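## Task

Move every game piece into the bin labelled R and every stationery item into the bin labelled S, leaving all other objects on the table. No object may stick out past a bin's walls, both bins must end up standing flat on the table, and the result must hold without the robot supporting anything. Finish with both grippers open and the arms moved away.

## Robot and tools

ROBOT. Two 7-joint Kinova Gen3 arms, left_arm and right_arm, each with a Robotiq 2F-85 parallel gripper and a wrist camera. The names are labels, not image sides. Scene frame: origin on the table top midway between the arms, +x out over the table, +z up, left_arm on the +y side. Bases: left_arm at (+0.030, +0.416, 0) m, quat_wxyz (+0.998, 0, 0, +0.058); right_arm at (-0.023, -0.422, 0) m, quat_wxyz (+1.000, 0, 0, -0.013).

JOINT ORDER, per arm: waist, shoulder, upper arm roll, elbow, forearm roll, wrist pitch, wrist roll. Upper arm roll and wrist pitch have their sign flipped against the URDF in every call and result, while the listed ranges keep URDF signs (so a URDF range -0.5 to 2.0 is -2.0 to 0.5 in your numbers). Ranges in rad: waist, upper arm roll, forearm roll, wrist roll -69.115 to 69.115; shoulder -2.250 to 2.250; elbow -2.580 to 2.580; wrist pitch -2.100 to 2.100. True ends may differ by 0.013 rad.

THE ROW. Both motion tools take rows of 18 numbers, each in [-1, 1], always covering both arms: left_arm's 7 joint numbers, its gripper position, its gripper speed, then the same 9 for right_arm. Joint numbers are scaled offsets, not angles: 1.0 = 0.9985 rad for the first four joints, 0.8765 rad for the last three. Gripper position is absolute: +1 fully open (85 mm), 0 about 41 mm, about -0.8 pads touching, -1 closes until blocked (full grip roughly 190 to 235 N per pad). Gripper speed: -1 about 20 mm/s, 0 about 85, +1 about 150. A 0 is a real command, so to leave a gripper alone repeat its previous two numbers.

execute_actions(actions): a list of actions; each action is a list of up to 15 rows, one per 1/30 s step, the last row repeated to fill 15 steps. Joint offsets in every row count from that arm's angles at the start of that action (for the first action, the last reported angles), not from the previous row. An action that would drive a joint more than 0.013 rad beyond its range is rejected for both arms; if the first action is rejected or any action is malformed, the whole call does nothing. An empty list just returns state and images.

move(target, speed, blocking): target is one 18-number row; its joint offsets count from the "Joint positions" in the latest result that printed them. All joints travel proportionally, finishing together, so the gripper follows a curve and does not avoid obstacles or the other arm. speed (rad/s, 0.01 to 2, default 0.5) caps the joint with the longest travel; duration is held within 0.5 to 10 s. Faster moves and targets set deeper past a contact push harder. blocking=false returns after 0.5 s while motion continues; other moves and execute_actions are refused until a result shows it ended, so call wait or stop. Its result adds a "move:" line: the ending (done, off_target, moving, held, fault), limits=held or limits=none, and each arm's joint farthest from its target.

wait(seconds): 0 to 10; arms keep their last command and a running move carries on. stop(): brakes a running move (needs room; fingers keep going). zoom_image(camera, region): camera is one of cam_head_left, cam_head_right, cam_high, cam_low, cam_left_wrist, cam_right_wrist (all 504x504); region [x0, y0, x1, y1] in pixels from the top-left, at most 504 by 504. read_manual(section) returns only licence texts. finished_scene(scene) ends the current scene (pass its number) irreversibly and reports success; replying without a tool call ends everything.

MOTION LIMITS. Each step the joint target is kept near the measured angle (0.304 rad lead for the first four joints, 0.266 for the wrist three) and scaled back if it would move the gripper more than 70 mm, so big offsets take several actions; "Joint targets" shows what is being chased. "joint command not followed" means a clearance check altered targets; "joint sent to its limit" means a joint hit its end.

RESULTS. Per arm: end_effector_position (m) and end_effector_quat_wxyz in the scene frame, less accurate at long reach; Joint positions (rad), Joint velocities (rad/s), Joint targets, joint torques (offset and noisy), position_measured_pct (about 50 minus 50 times the finger position; 0 is open). Fingers halted under about 90 means something is held; about 90 or above means pads closed on nothing or something tiny. The reported point lies between the closed pads, fingers along gripper +z and closing along its y axis; tips extend about 19 mm past it closed, 6 mm open, and move about 13 mm outward while closing, so keep clearance above the table.

GRIPPING. Grip with position -1 and keep sending it. Soft grip: open, then close to slightly less than the object's width. Release by commanding wider than the object. Fingers may reclose by themselves if the object slips or is lost.

AVOID. Knocking or placing anything off the table fails the job. Avoid drops, slips, slams, hard collisions and heavy pressing; arms must not hit each other. Torque reaching a joint's load limit (49.6 N m first four joints, 31.2 N m wrist joints, held weight included) stops that arm for 10 s. Holding loads heats motors: MOTOR HOT appears from 60 °C, and at 75 °C an OVER-TEMPERATURE FAULT lets the arm sag. Brief external tugs or pushes on objects can happen.

Each tool is called after "Request:" as name(argument=value, ...) on one line, values as JSON.

## Session

Request:
execute_actions(actions=[])

Scene clock: 0.00 s.
left_arm: end_effector_position=(+0.1222, +0.2096, +0.1558) position_measured_pct=0.0 end_effector_quat_wxyz=(-0.285, +0.437, +0.528, +0.670) | right_arm: end_effector_position=(+0.5255, -0.2077, +0.3191) position_measured_pct=0.0 end_effector_quat_wxyz=(-0.445, +0.817, -0.080, -0.359)
Joint names: [waist, shoulder, upper arm roll, elbow, forearm roll, wrist pitch, wrist roll]
Joint positions: left_arm=[ 1.668  1.214  0.061  1.57  -0.357 -1.95   1.871] | right_arm=[ 0.094  1.262  0.826  0.334 -0.435 -2.026  4.026]
Joint velocities: left_arm=[-0.     0.002 -0.001 -0.     0.001  0.     0.001] | right_arm=[-0.001  0.001  0.    -0.001 -0.    -0.001  0.   ]
Joint torques (N m, as the joint torque sensors report them, + toward a larger Joint positions number): no reading
Motor temperatures (°C, as the motors report them): left_arm=[26 32 29 27 31 33 34] | right_arm=[31 26 27 29 37 38 32]
Joint targets: left_arm=[1.668 1.214 0.061 1.570 -0.357 -1.950 1.871] | right_arm=[0.094 1.262 0.826 0.334 -0.435 -2.026 4.026]

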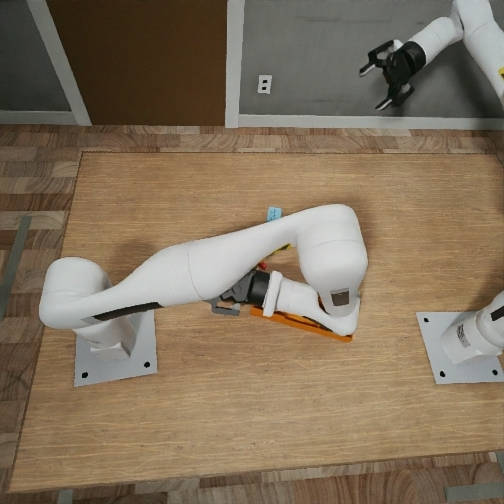

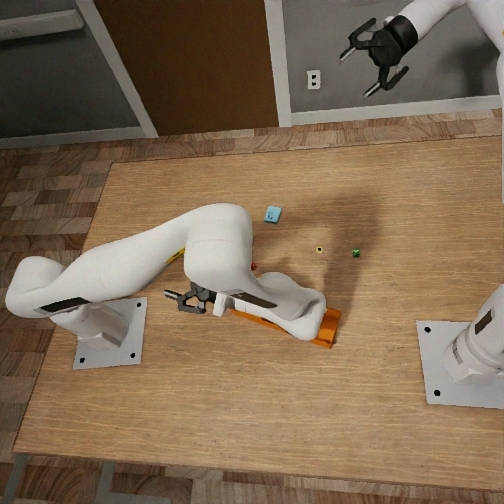

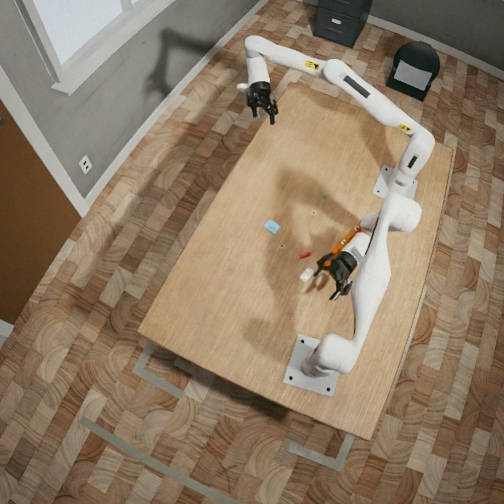

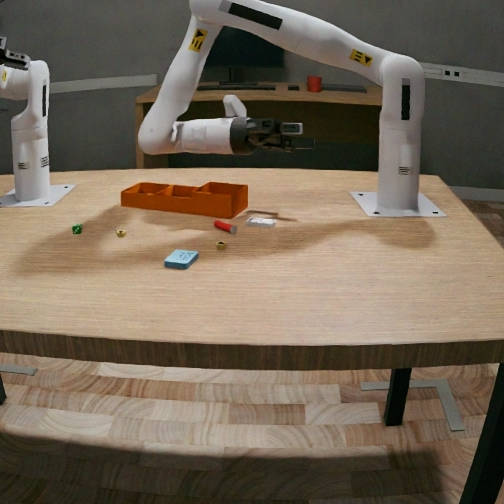

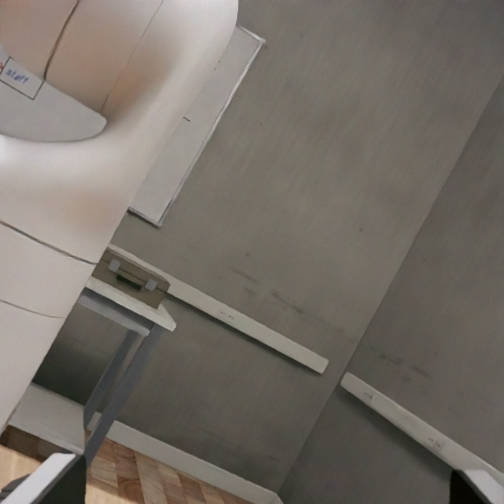

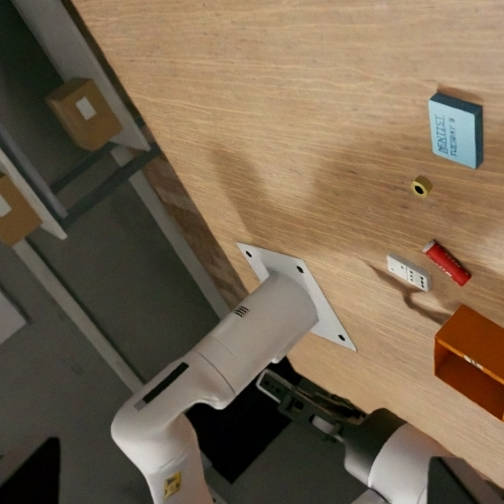

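Request:
move(target=[-1,-0.915,-0.061,0.03,0.407,0.81,0,1,0,0.6,-0.9,-0.827,1,0.496,0.6,0,1,0], speed=0.8)

Request:
zoom_image(camera="cam_head_left", region=[180,180,380,360])

Request:
zoom_image(camera="cam_low", region=[60,160,300,290])

Scene clock: 9.07 s.
left_arm: end_effector_position=(+0.3763, +0.1727, +0.2737) position_measured_pct=0.0 end_effector_quat_wxyz=(+0.001, +0.126, +0.992, -0.000) | right_arm: end_effector_position=(+0.2946, -0.7332, +0.3277) position_measured_pct=0.0 end_effector_quat_wxyz=(-0.000, +0.763, -0.646, -0.027)
Joint names: [waist, shoulder, upper arm roll, elbow, forearm roll, wrist pitch, wrist roll]
Joint positions: left_arm=[ 0.67   0.3    0.     1.6   -0.    -1.24   1.871] | right_arm=[ 0.693  0.364  0.     1.333  0.    -1.5    4.026]
Joint velocities: left_arm=[-0.001  0.001  0.     0.     0.001  0.    -0.   ] | right_arm=[ 0.    -0.001 -0.     0.001  0.001 -0.001 -0.   ]
Joint torques (N m, as the joint torque sensors report them, + toward a larger Joint positions number): left_arm=[  0.28 -14.42  -0.05  -7.91  -0.19  -0.19  -0.23] | right_arm=[  0.13 -16.59   0.15  -8.18   0.1   -0.28  -0.43]
Motor temperatures (°C, as the motors report them): left_arm=[26 32 29 27 31 33 34] | right_arm=[31 26 27 29 37 38 32]
Joint targets: left_arm=[0.670 0.300 0.000 1.600 -0.000 -1.240 1.871] | right_arm=[0.693 0.363 0.000 1.333 0.000 -1.500 4.026]
move: done; limits=none; left_arm: farthest joint: the waist, 0.000 radians from its target (0.999 radians at the start); right_arm: farthest joint: the waist, 0.000 radians from its target (0.599 radians at the start)

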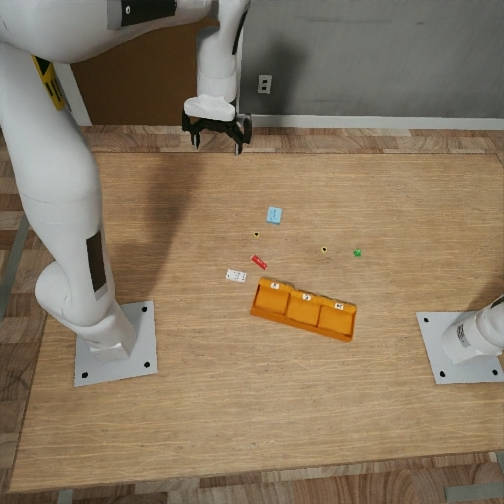

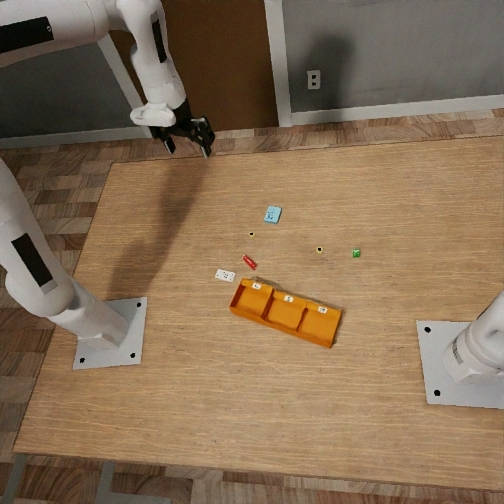

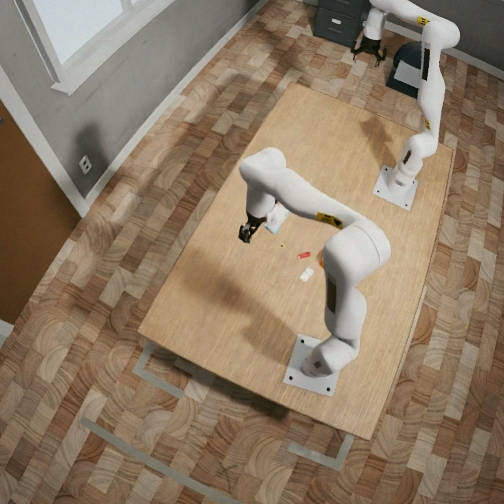

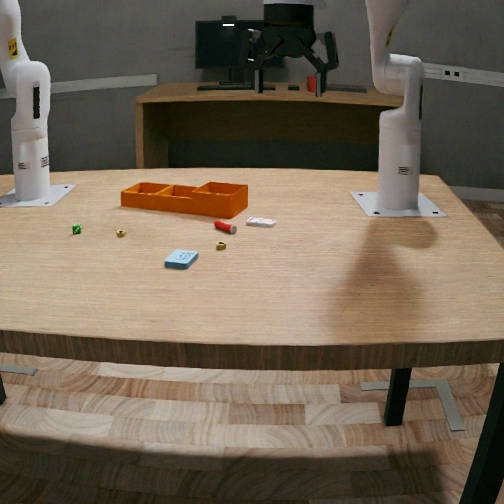

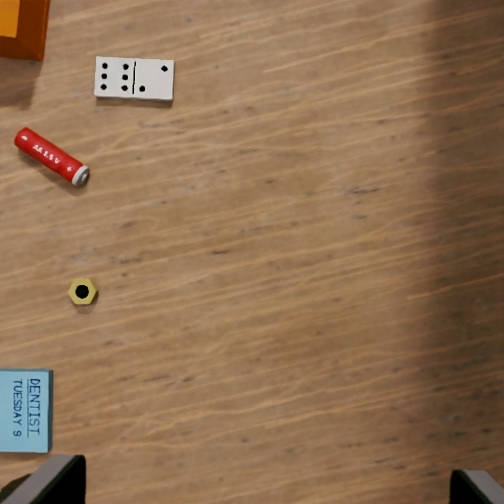

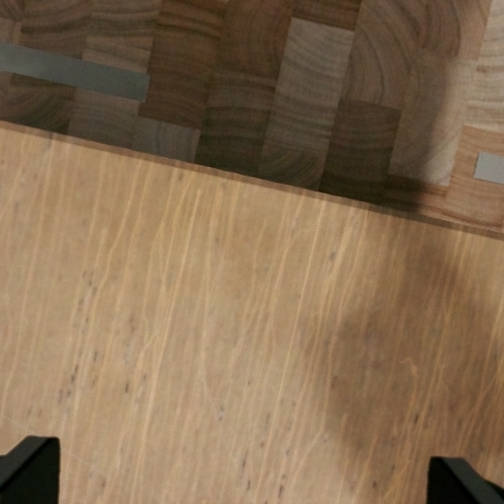

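Region (180, 180, 380, 360) of cam_head_left's 504x504 image, scaled by 2.520, with more detail than that image has; it fills the top 454 rows of this view, and the rest is white.

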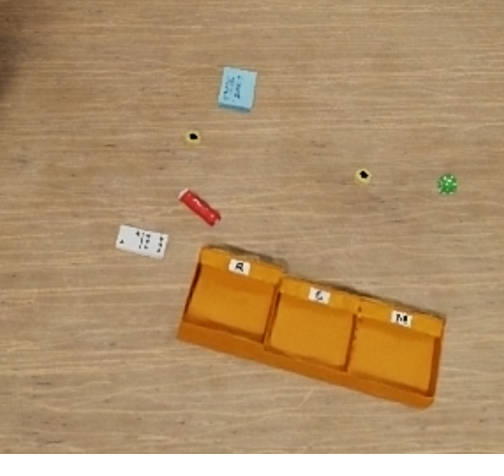

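Region (60, 160, 300, 290) of cam_low's 504x504 image, scaled by 2.100, with more detail than that image has; it fills the top 273 rows of this view, and the rest is white.

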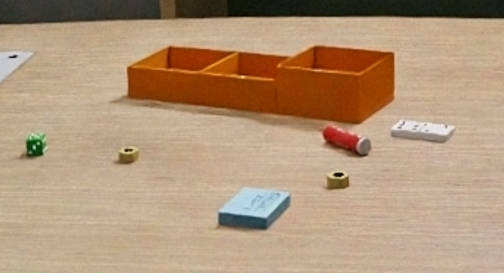

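Request:
move(target=[0.251,0.41,0,-0.158,0,0.285,0.254,1,0,-1,0,0,0.4,0,0.5,0.4,1,0], speed=0.9)

Request:
move(target=[0,0,0,0,0,0,0,1,0,-0.452,0,0,0.376,0,0.447,0.38,1,0], speed=0.8)

Scene clock: 36.30 s.
left_arm: end_effector_position=(+0.3845, +0.0121, +0.1201) position_measured_pct=0.0 end_effector_quat_wxyz=(-0.000, +0.140, +0.990, +0.000) | right_arm: end_effector_position=(+0.3840, -0.3308, +0.2091) position_measured_pct=0.0 end_effector_quat_wxyz=(+0.002, +1.000, -0.028, -0.008)
Joint names: [waist, shoulder, upper arm roll, elbow, forearm roll, wrist pitch, wrist roll]
Joint positions: left_arm=[ 0.92   0.71   0.     1.442 -0.    -0.99   2.094] | right_arm=[-0.305  0.364  0.     1.732  0.    -1.062  4.377]
Joint velocities: left_arm=[ 0.001  0.001 -0.001 -0.     0.     0.     0.001] | right_arm=[-0.001 -0.    -0.    -0.    -0.002 -0.    -0.   ]
Joint torques (N m, as the joint torque sensors report them, + toward a larger Joint positions number): left_arm=[  0.14 -20.77  -0.24  -6.94  -0.14  -0.21  -0.29] | right_arm=[  0.1  -15.89   0.4   -7.38   0.    -0.21  -0.36]
Motor temperatures (°C, as the motors report them): left_arm=[26 32 29 28 31 33 34] | right_arm=[31 27 27 29 37 38 32]
Joint targets: left_arm=[0.920 0.710 0.000 1.442 -0.000 -0.990 2.094] | right_arm=[-0.305 0.364 0.000 1.732 0.000 -1.062 4.377]
move: done; limits=none; left_arm: farthest joint: the waist, 0.000 radians from its target (0.251 radians at the start); right_arm: farthest joint: the waist, 0.000 radians from its target (0.999 radians at the start)

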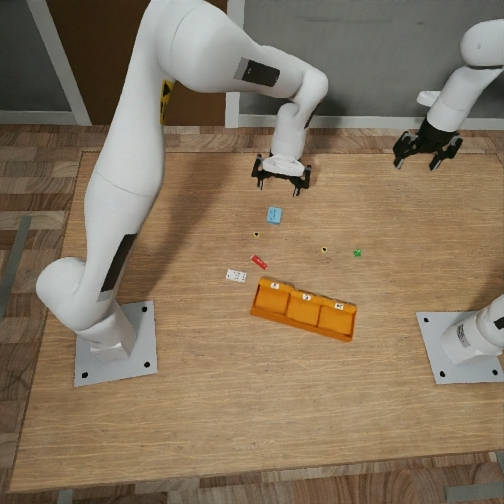

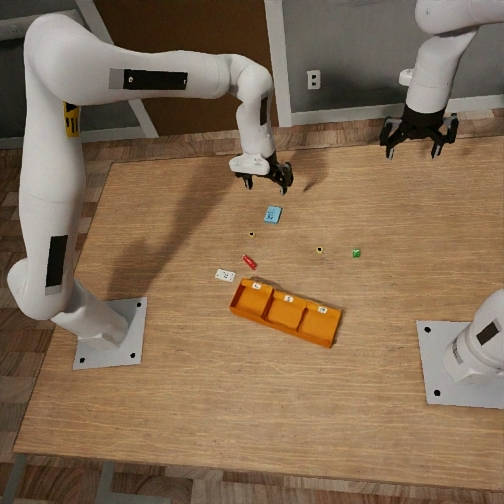

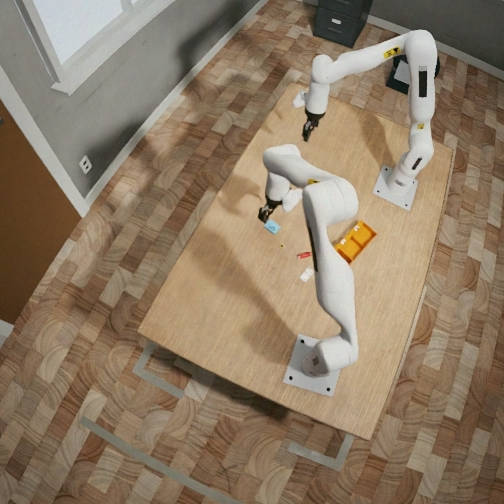

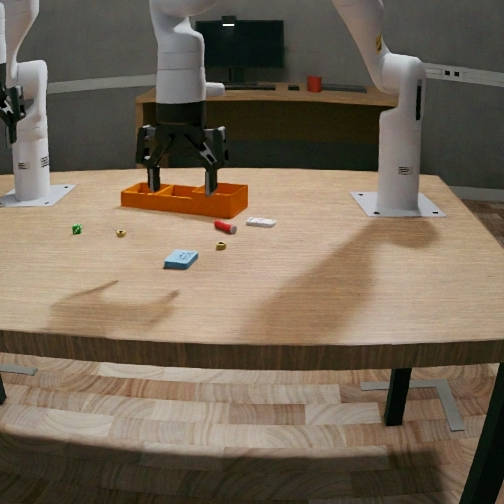

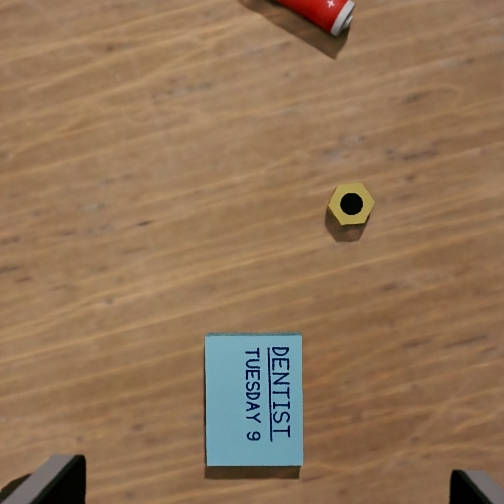

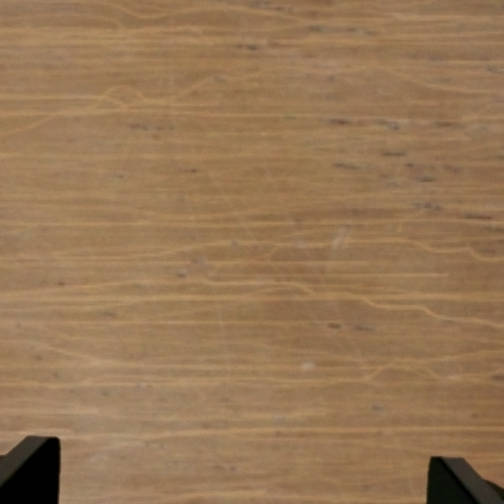

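Scene clock: 37.57 s.
left_arm: end_effector_position=(+0.3845, +0.0121, +0.1201) position_measured_pct=0.0 end_effector_quat_wxyz=(-0.000, +0.140, +0.990, +0.000) | right_arm: end_effector_position=(+0.2502, -0.2101, +0.1203) position_measured_pct=0.0 end_effector_quat_wxyz=(-0.000, +0.935, +0.356, +0.000)
Joint names: [waist, shoulder, upper arm roll, elbow, forearm roll, wrist pitch, wrist roll]
Joint positions: left_arm=[ 0.92   0.71   0.     1.442 -0.    -0.99   2.094] | right_arm=[-0.756  0.364  0.     2.108  0.    -0.67   4.71 ]
Joint velocities: left_arm=[ 0.001 -0.001 -0.    -0.     0.001 -0.001  0.001] | right_arm=[-0.003  0.001 -0.     0.     0.001 -0.001 -0.   ]
Joint torques (N m, as the joint torque sensors report them, + toward a larger Joint positions number): left_arm=[  0.21 -20.74  -0.24  -6.89  -0.16  -0.23  -0.26] | right_arm=[  0.01 -13.6    0.29  -5.2    0.    -0.2   -0.33]
Motor temperatures (°C, as the motors report them): left_arm=[26 32 29 28 31 33 34] | right_arm=[31 27 27 29 37 38 32]
Joint targets: left_arm=[0.920 0.710 0.000 1.442 -0.000 -0.990 2.094] | right_arm=[-0.757 0.364 0.000 2.108 0.000 -0.670 4.710]
move: done; limits=none; left_arm: farthest joint: the waist, 0.000 radians from its target (0.000 radians at the start); right_arm: farthest joint: the waist, 0.000 radians from its target (0.451 radians at the start)

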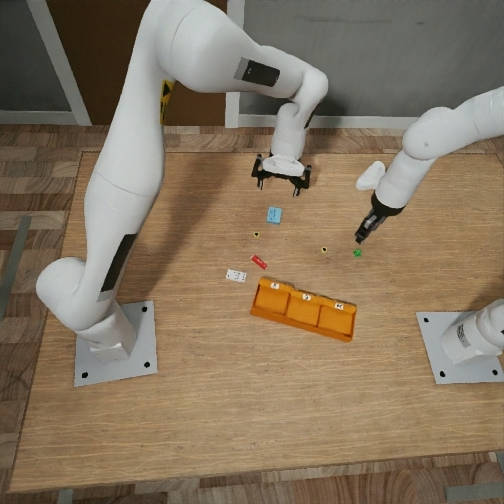

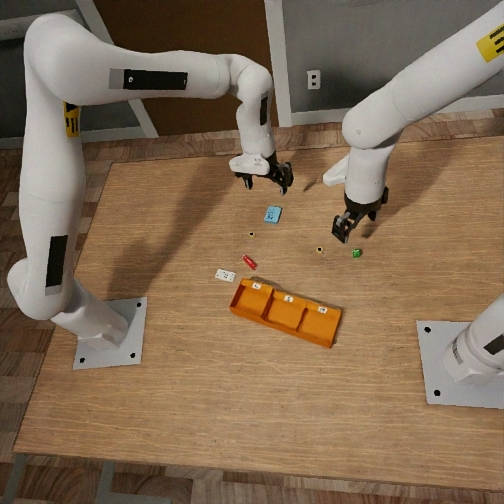

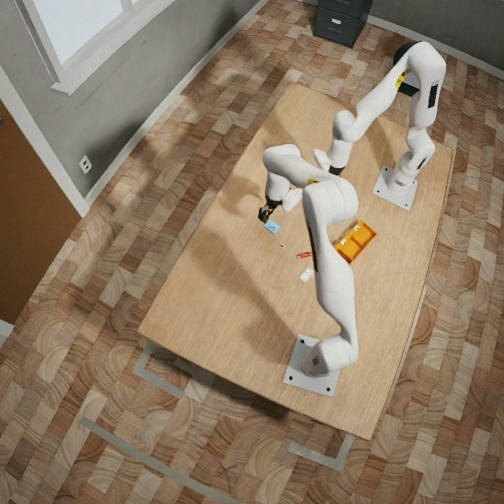

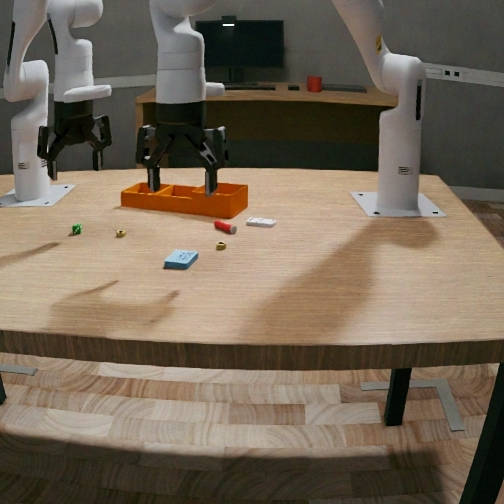

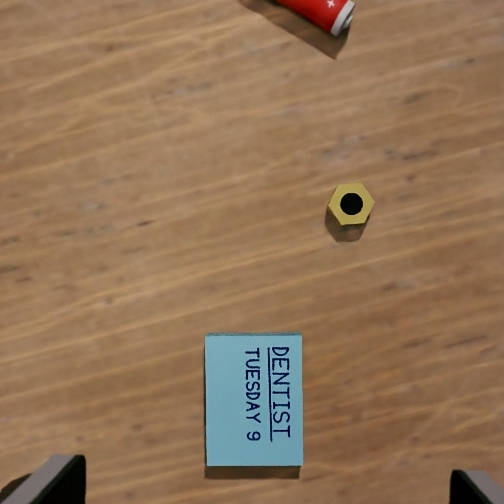

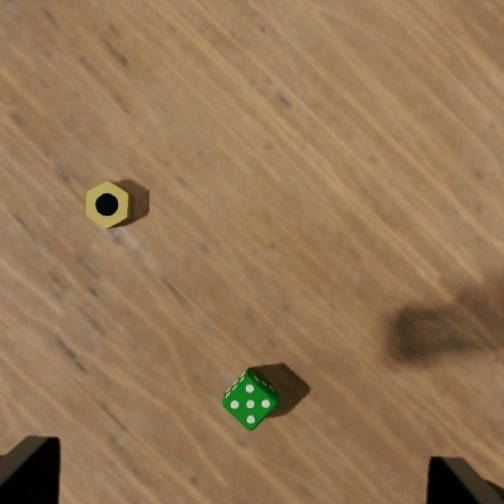

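Request:
move(target=[0.006,0.133,0,0.055,0,0.2145,0,0.4,0,0,0.21,0,0.08,0,0.331,-0.9,0,0], speed=0.6)

Request:
zoom_image(camera="cam_low", region=[30,160,250,290])

Request:
zoom_image(camera="cam_head_left", region=[240,170,400,290])

Scene clock: 44.90 s.
left_arm: end_effector_position=(+0.3843, +0.0077, +0.0351) position_measured_pct=29.8 end_effector_quat_wxyz=(-0.000, +0.143, +0.990, +0.000) | right_arm: end_effector_position=(+0.2505, -0.2099, +0.0352) position_measured_pct=49.6 end_effector_quat_wxyz=(-0.000, +1.000, -0.031, +0.000)
Joint names: [waist, shoulder, upper arm roll, elbow, forearm roll, wrist pitch, wrist roll]
Joint positions: left_arm=[ 0.926  0.842  0.     1.497 -0.    -0.802  2.094] | right_arm=[-0.756  0.573  0.     2.188  0.    -0.38   3.921]
Joint velocities: left_arm=[ 0.     0.001  0.001  0.     0.     0.    -0.001] | right_arm=[ 0.002  0.004  0.    -0.    -0.     0.001 -0.001]
Joint torques (N m, as the joint torque sensors report them, + toward a larger Joint positions number): left_arm=[  0.21 -21.3   -0.38  -5.75  -0.17  -0.23  -0.24] | right_arm=[  0.17 -15.16   0.12  -3.02  -0.11  -0.17  -0.39]
Motor temperatures (°C, as the motors report them): left_arm=[26 32 29 28 31 33 34] | right_arm=[31 27 27 29 37 38 32]
Joint targets: left_arm=[0.926 0.842 0.000 1.497 -0.000 -0.802 2.094] | right_arm=[-0.756 0.573 0.000 2.188 0.000 -0.380 3.921]
move: done; limits=none; left_arm: farthest joint: the shoulder, 0.001 radians from its target (0.133 radians at the start); right_arm: farthest joint: the shoulder, 0.001 radians from its target (0.210 radians at the start)

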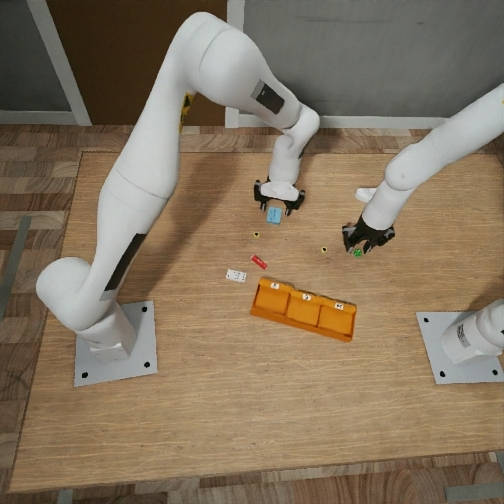

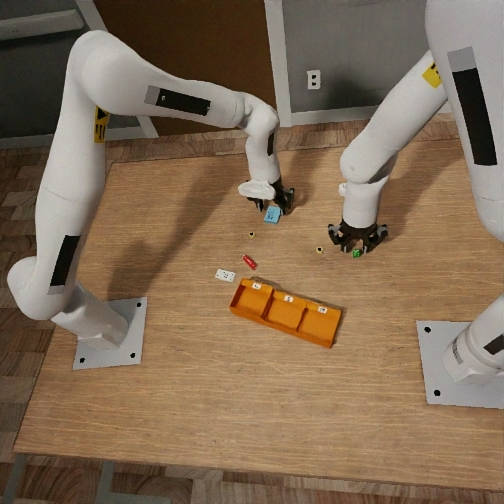

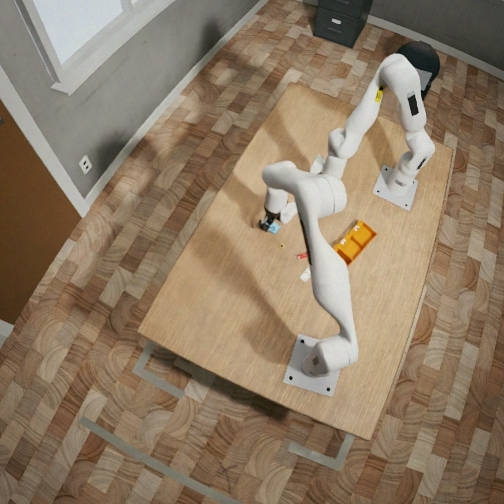

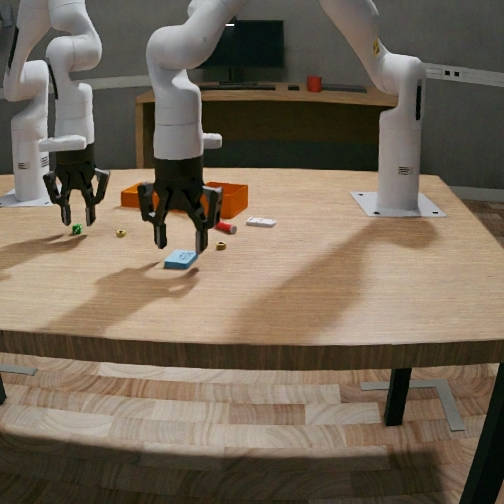

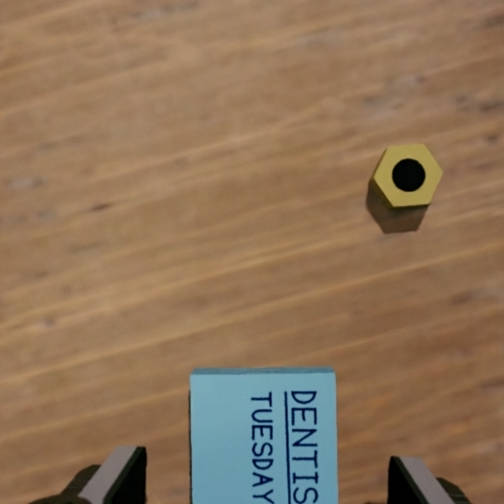

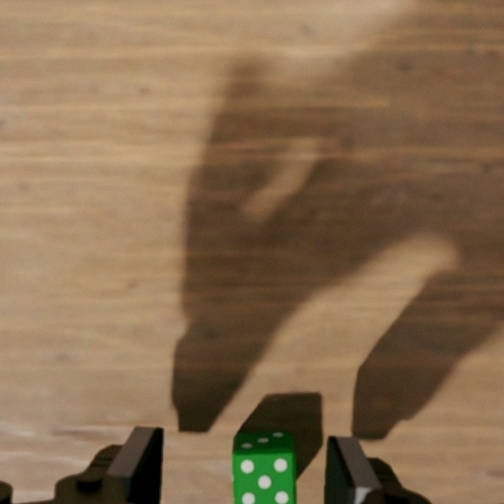

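Region (30, 160, 250, 290) of cam_low's 504x504 image, scaled by 2.291, with more detail than that image has; it fills the top 298 rows of this view, and the rest is white.

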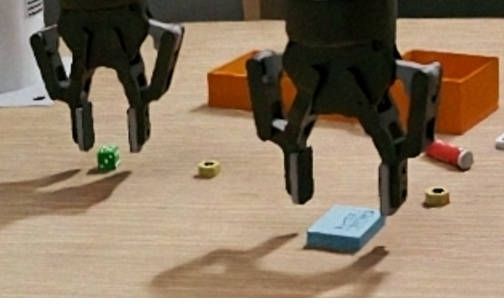

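Region (240, 170, 400, 290) of cam_head_left's 504x504 image, scaled by 3.150, with more detail than that image has; it fills the top 378 rows of this view, and the rest is white.

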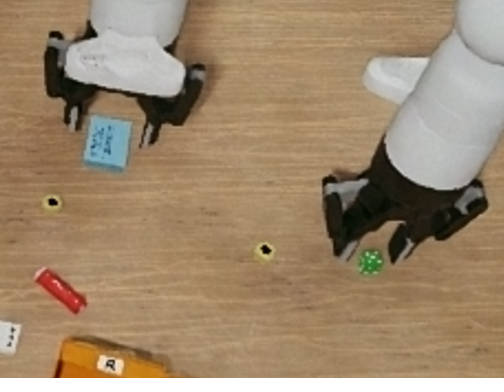

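Request:
execute_actions(actions=[[[0,0.012,0,0.003,0,0.017,0,0.4,0,0.005,0.015,0,0.014,0,0.033,0,0,0]],[[0,0.0115,0,0.003,0,0.017,0,0.4,0,0,0.019,0,0.006,0,0.028,0,0,0]],[[0,0,0,0,0,0,0,-1,-0.3,0,0,0,0,0,0,0,-1,-0.3]],[[0,0,0,0,0,0,0,-1,-0.3,0,0,0,0,0,0,0,-1,-0.3]]])

Request:
move(target=[0,-0.155,0,-0.06,0,-0.245,0,-1,-0.3,0,-0.24,0,-0.1,0,-0.387,0,-1,-0.3])

Scene clock: 57.03 s.
left_arm: end_effector_position=(+0.3846, +0.0073, +0.0222) position_measured_pct=58.7 end_effector_quat_wxyz=(+0.001, +0.143, +0.990, -0.000) | right_arm: end_effector_position=(+0.2484, -0.2139, +0.0218) position_measured_pct=79.4 end_effector_quat_wxyz=(-0.000, +0.999, -0.033, +0.000)
Joint names: [waist, shoulder, upper arm roll, elbow, forearm roll, wrist pitch, wrist roll]
Joint positions: left_arm=[ 0.926  0.864 -0.     1.503 -0.    -0.773  2.094] | right_arm=[-0.751  0.606  0.     2.208  0.    -0.327  3.921]
Joint velocities: left_arm=[ 0.001 -0.    -0.     0.    -0.    -0.001  0.   ] | right_arm=[ 0.001 -0.001 -0.    -0.    -0.     0.001 -0.   ]
Joint torques (N m, as the joint torque sensors report them, + toward a larger Joint positions number): left_arm=[  0.01 -21.34  -0.47  -5.59  -0.2   -0.15  -0.12] | right_arm=[  0.15 -14.83   0.13  -2.65   0.02   0.    -0.31]
Motor temperatures (°C, as the motors report them): left_arm=[26 33 29 28 31 33 34] | right_arm=[31 27 27 29 37 38 32]
Joint targets: left_arm=[0.926 0.864 -0.000 1.503 -0.000 -0.773 2.094] | right_arm=[-0.751 0.606 0.000 2.208 0.000 -0.327 3.921]

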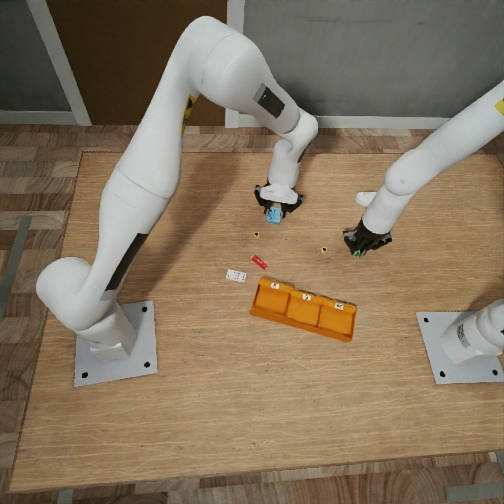

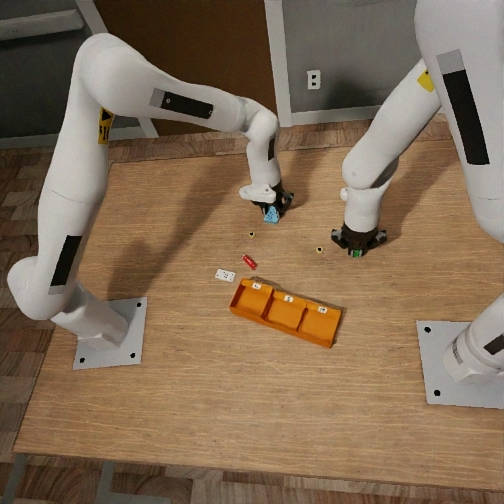

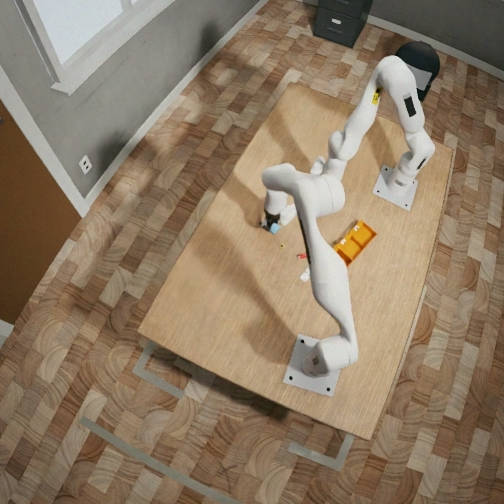

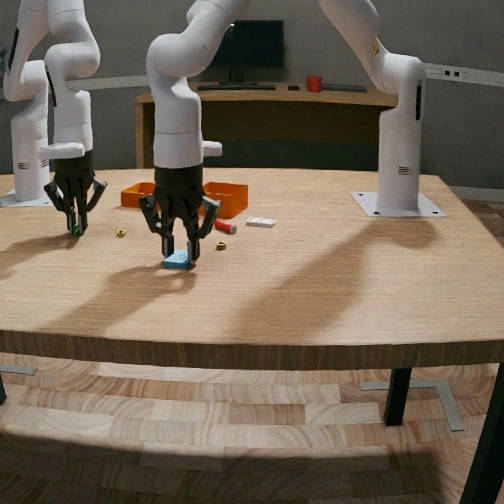

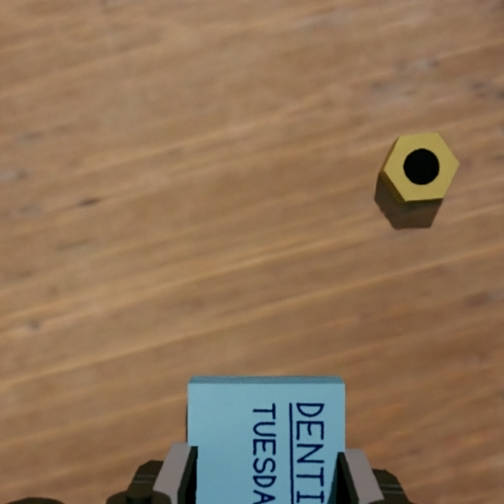

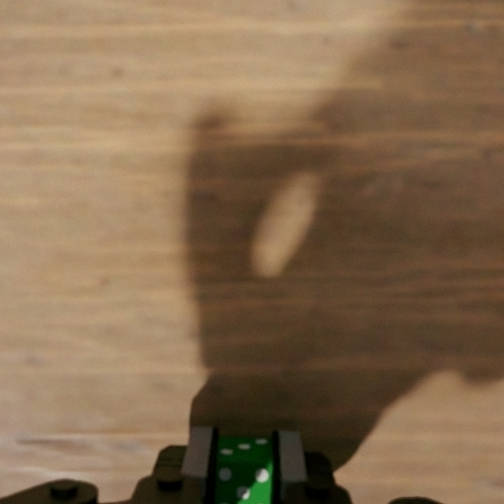

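Scene clock: 58.27 s.
left_arm: end_effector_position=(+0.3824, +0.0096, +0.1202) position_measured_pct=58.7 end_effector_quat_wxyz=(+0.001, +0.143, +0.990, -0.000) | right_arm: end_effector_position=(+0.2517, -0.2110, +0.1194) position_measured_pct=79.4 end_effector_quat_wxyz=(-0.000, +0.999, -0.033, +0.000)
Joint names: [waist, shoulder, upper arm roll, elbow, forearm roll, wrist pitch, wrist roll]
Joint positions: left_arm=[ 0.926  0.709 -0.     1.443 -0.    -0.988  2.094] | right_arm=[-0.751  0.366  0.     2.108  0.    -0.666  3.921]
Joint velocities: left_arm=[ 0.     0.001 -0.001 -0.     0.     0.001 -0.001] | right_arm=[ 0.    -0.003  0.     0.    -0.001 -0.001 -0.   ]
Joint torques (N m, as the joint torque sensors report them, + toward a larger Joint positions number): left_arm=[  0.21 -20.89  -0.23  -6.91  -0.14  -0.2   -0.29] | right_arm=[  0.2  -13.87   0.29  -5.02   0.06  -0.18  -0.28]
Motor temperatures (°C, as the motors report them): left_arm=[26 33 29 28 31 33 34] | right_arm=[31 27 27 29 37 38 32]
Joint targets: left_arm=[0.926 0.709 -0.000 1.443 -0.000 -0.988 2.094] | right_arm=[-0.751 0.366 0.000 2.108 0.000 -0.666 3.921]
move: done; limits=none; left_arm: farthest joint: the waist, 0.000 radians from its target (0.000 radians at the start); right_arm: farthest joint: the waist, 0.000 radians from its target (0.000 radians at the start)

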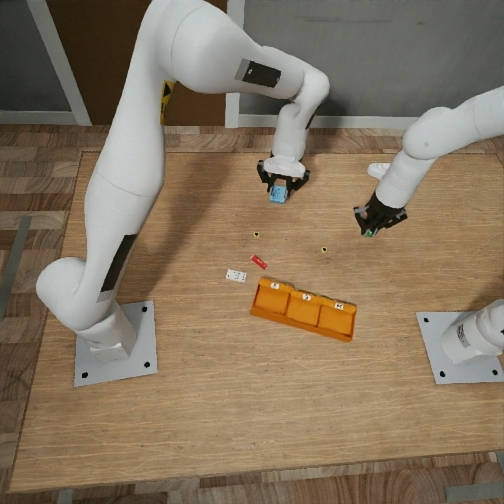

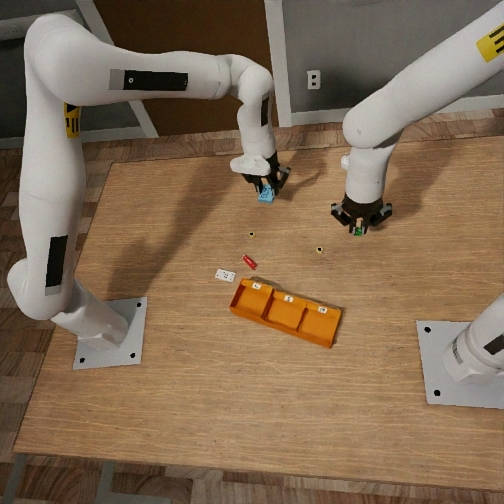

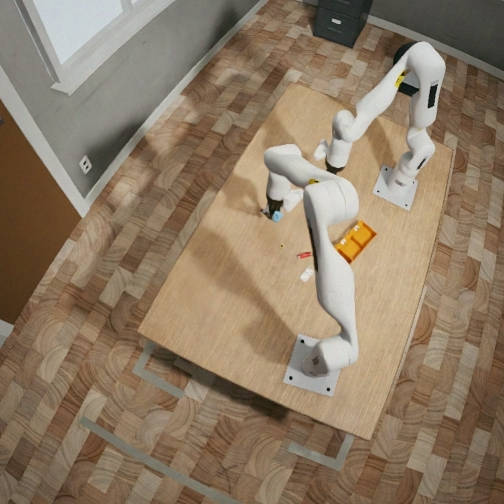

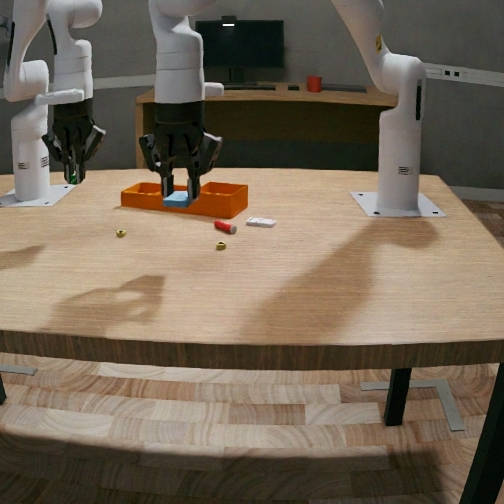

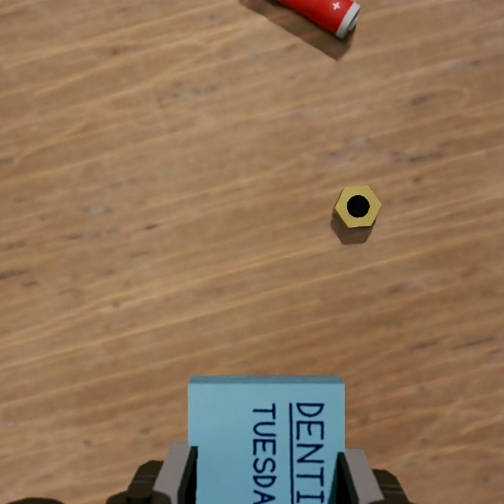

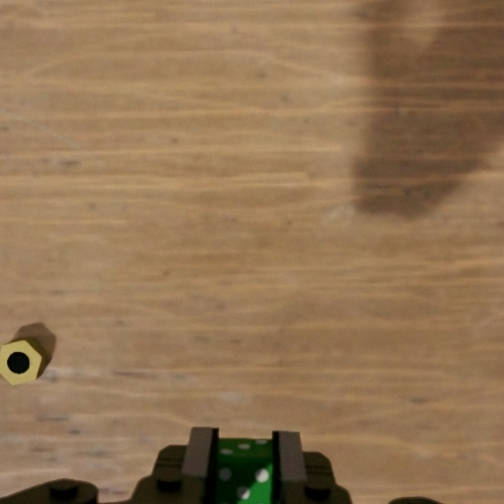

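Request:
move(target=[0.573,-0.112,0,0.3135,0,0.227,0.59,-1,-0.3,0.3,0,0,0,0,0,-1,-1,-0.3], speed=0.8)

Scene clock: 64.40 s.
left_arm: end_effector_position=(+0.0919, -0.0399, +0.0997) position_measured_pct=58.7 end_effector_quat_wxyz=(-0.000, +0.170, +0.985, +0.000) | right_arm: end_effector_position=(+0.3016, -0.3016, +0.1194) position_measured_pct=79.4 end_effector_quat_wxyz=(-0.001, +0.813, -0.582, +0.000)
Joint names: [waist, shoulder, upper arm roll, elbow, forearm roll, wrist pitch, wrist roll]
Joint positions: left_arm=[ 1.498  0.597 -0.     1.756 -0.    -0.789  2.611] | right_arm=[-0.452  0.366  0.     2.108  0.    -0.666  3.044]
Joint velocities: left_arm=[ 0.002 -0.001  0.002 -0.001 -0.002  0.     0.   ] | right_arm=[ 0.    -0.001 -0.    -0.001 -0.     0.    -0.   ]
Joint torques (N m, as the joint torque sensors report them, + toward a larger Joint positions number): left_arm=[  0.13 -17.74  -0.3   -5.79  -0.1   -0.25  -0.23] | right_arm=[  0.21 -13.5    0.14  -5.14   0.    -0.35  -0.45]
Motor temperatures (°C, as the motors report them): left_arm=[26 33 29 28 31 33 34] | right_arm=[31 27 27 29 37 38 32]
Joint targets: left_arm=[1.498 0.597 -0.000 1.756 -0.000 -0.789 2.611] | right_arm=[-0.452 0.366 0.000 2.108 0.000 -0.666 3.044]
move: done; limits=none; left_arm: farthest joint: the waist, 0.000 radians from its target (0.572 radians at the start); right_arm: farthest joint: the waist, 0.000 radians from its target (0.300 radians at the start)

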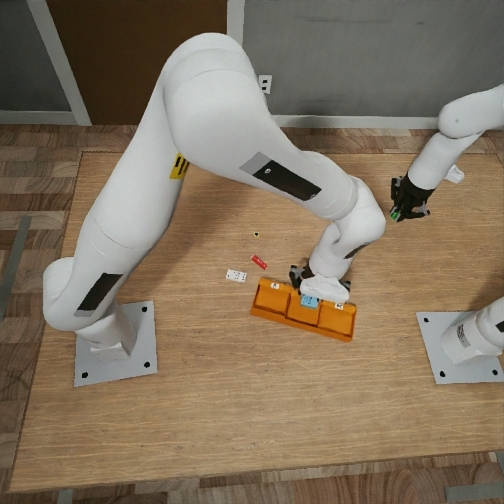

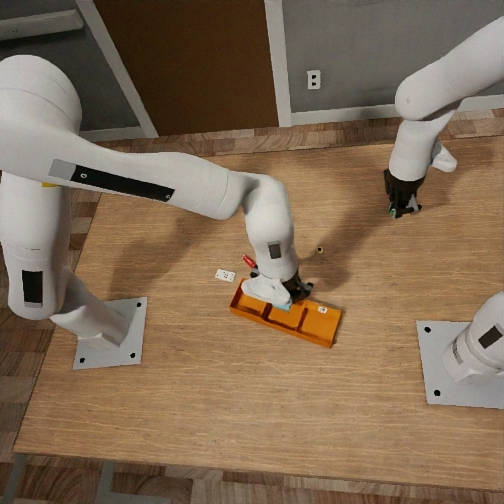

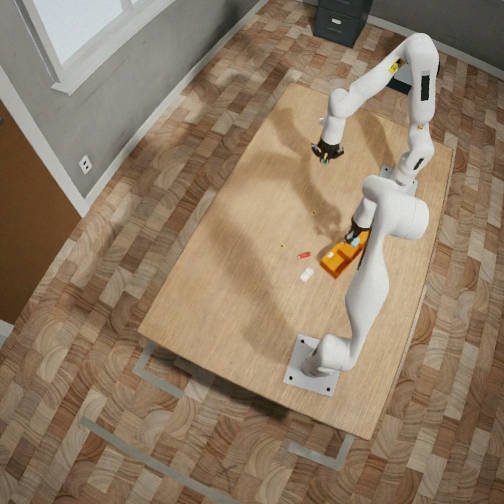

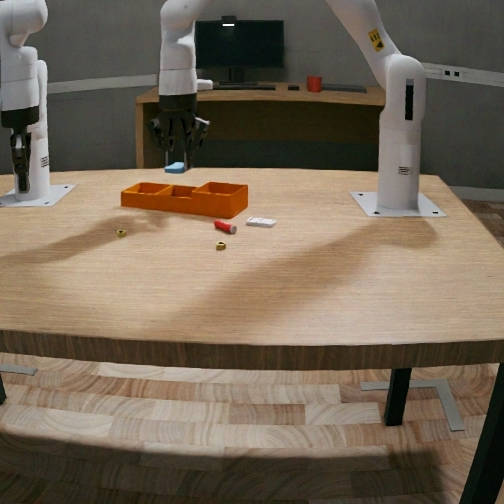

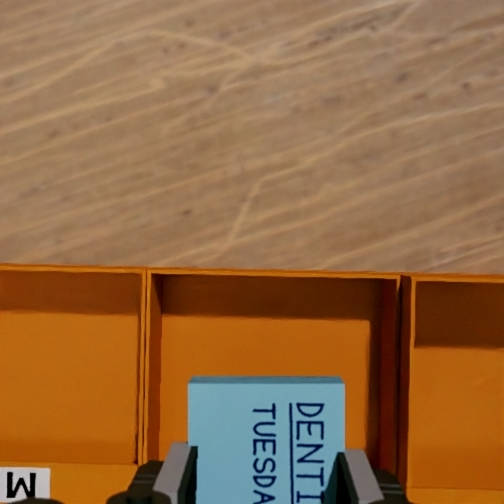

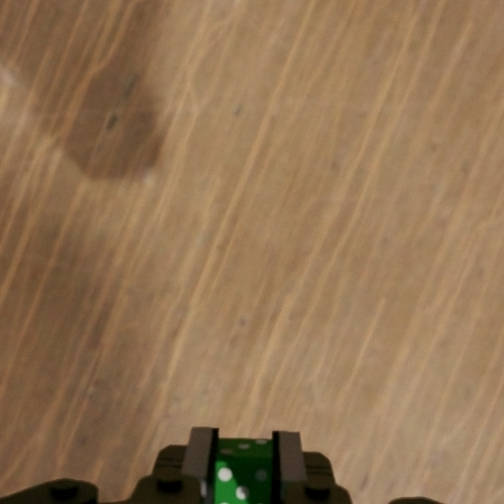

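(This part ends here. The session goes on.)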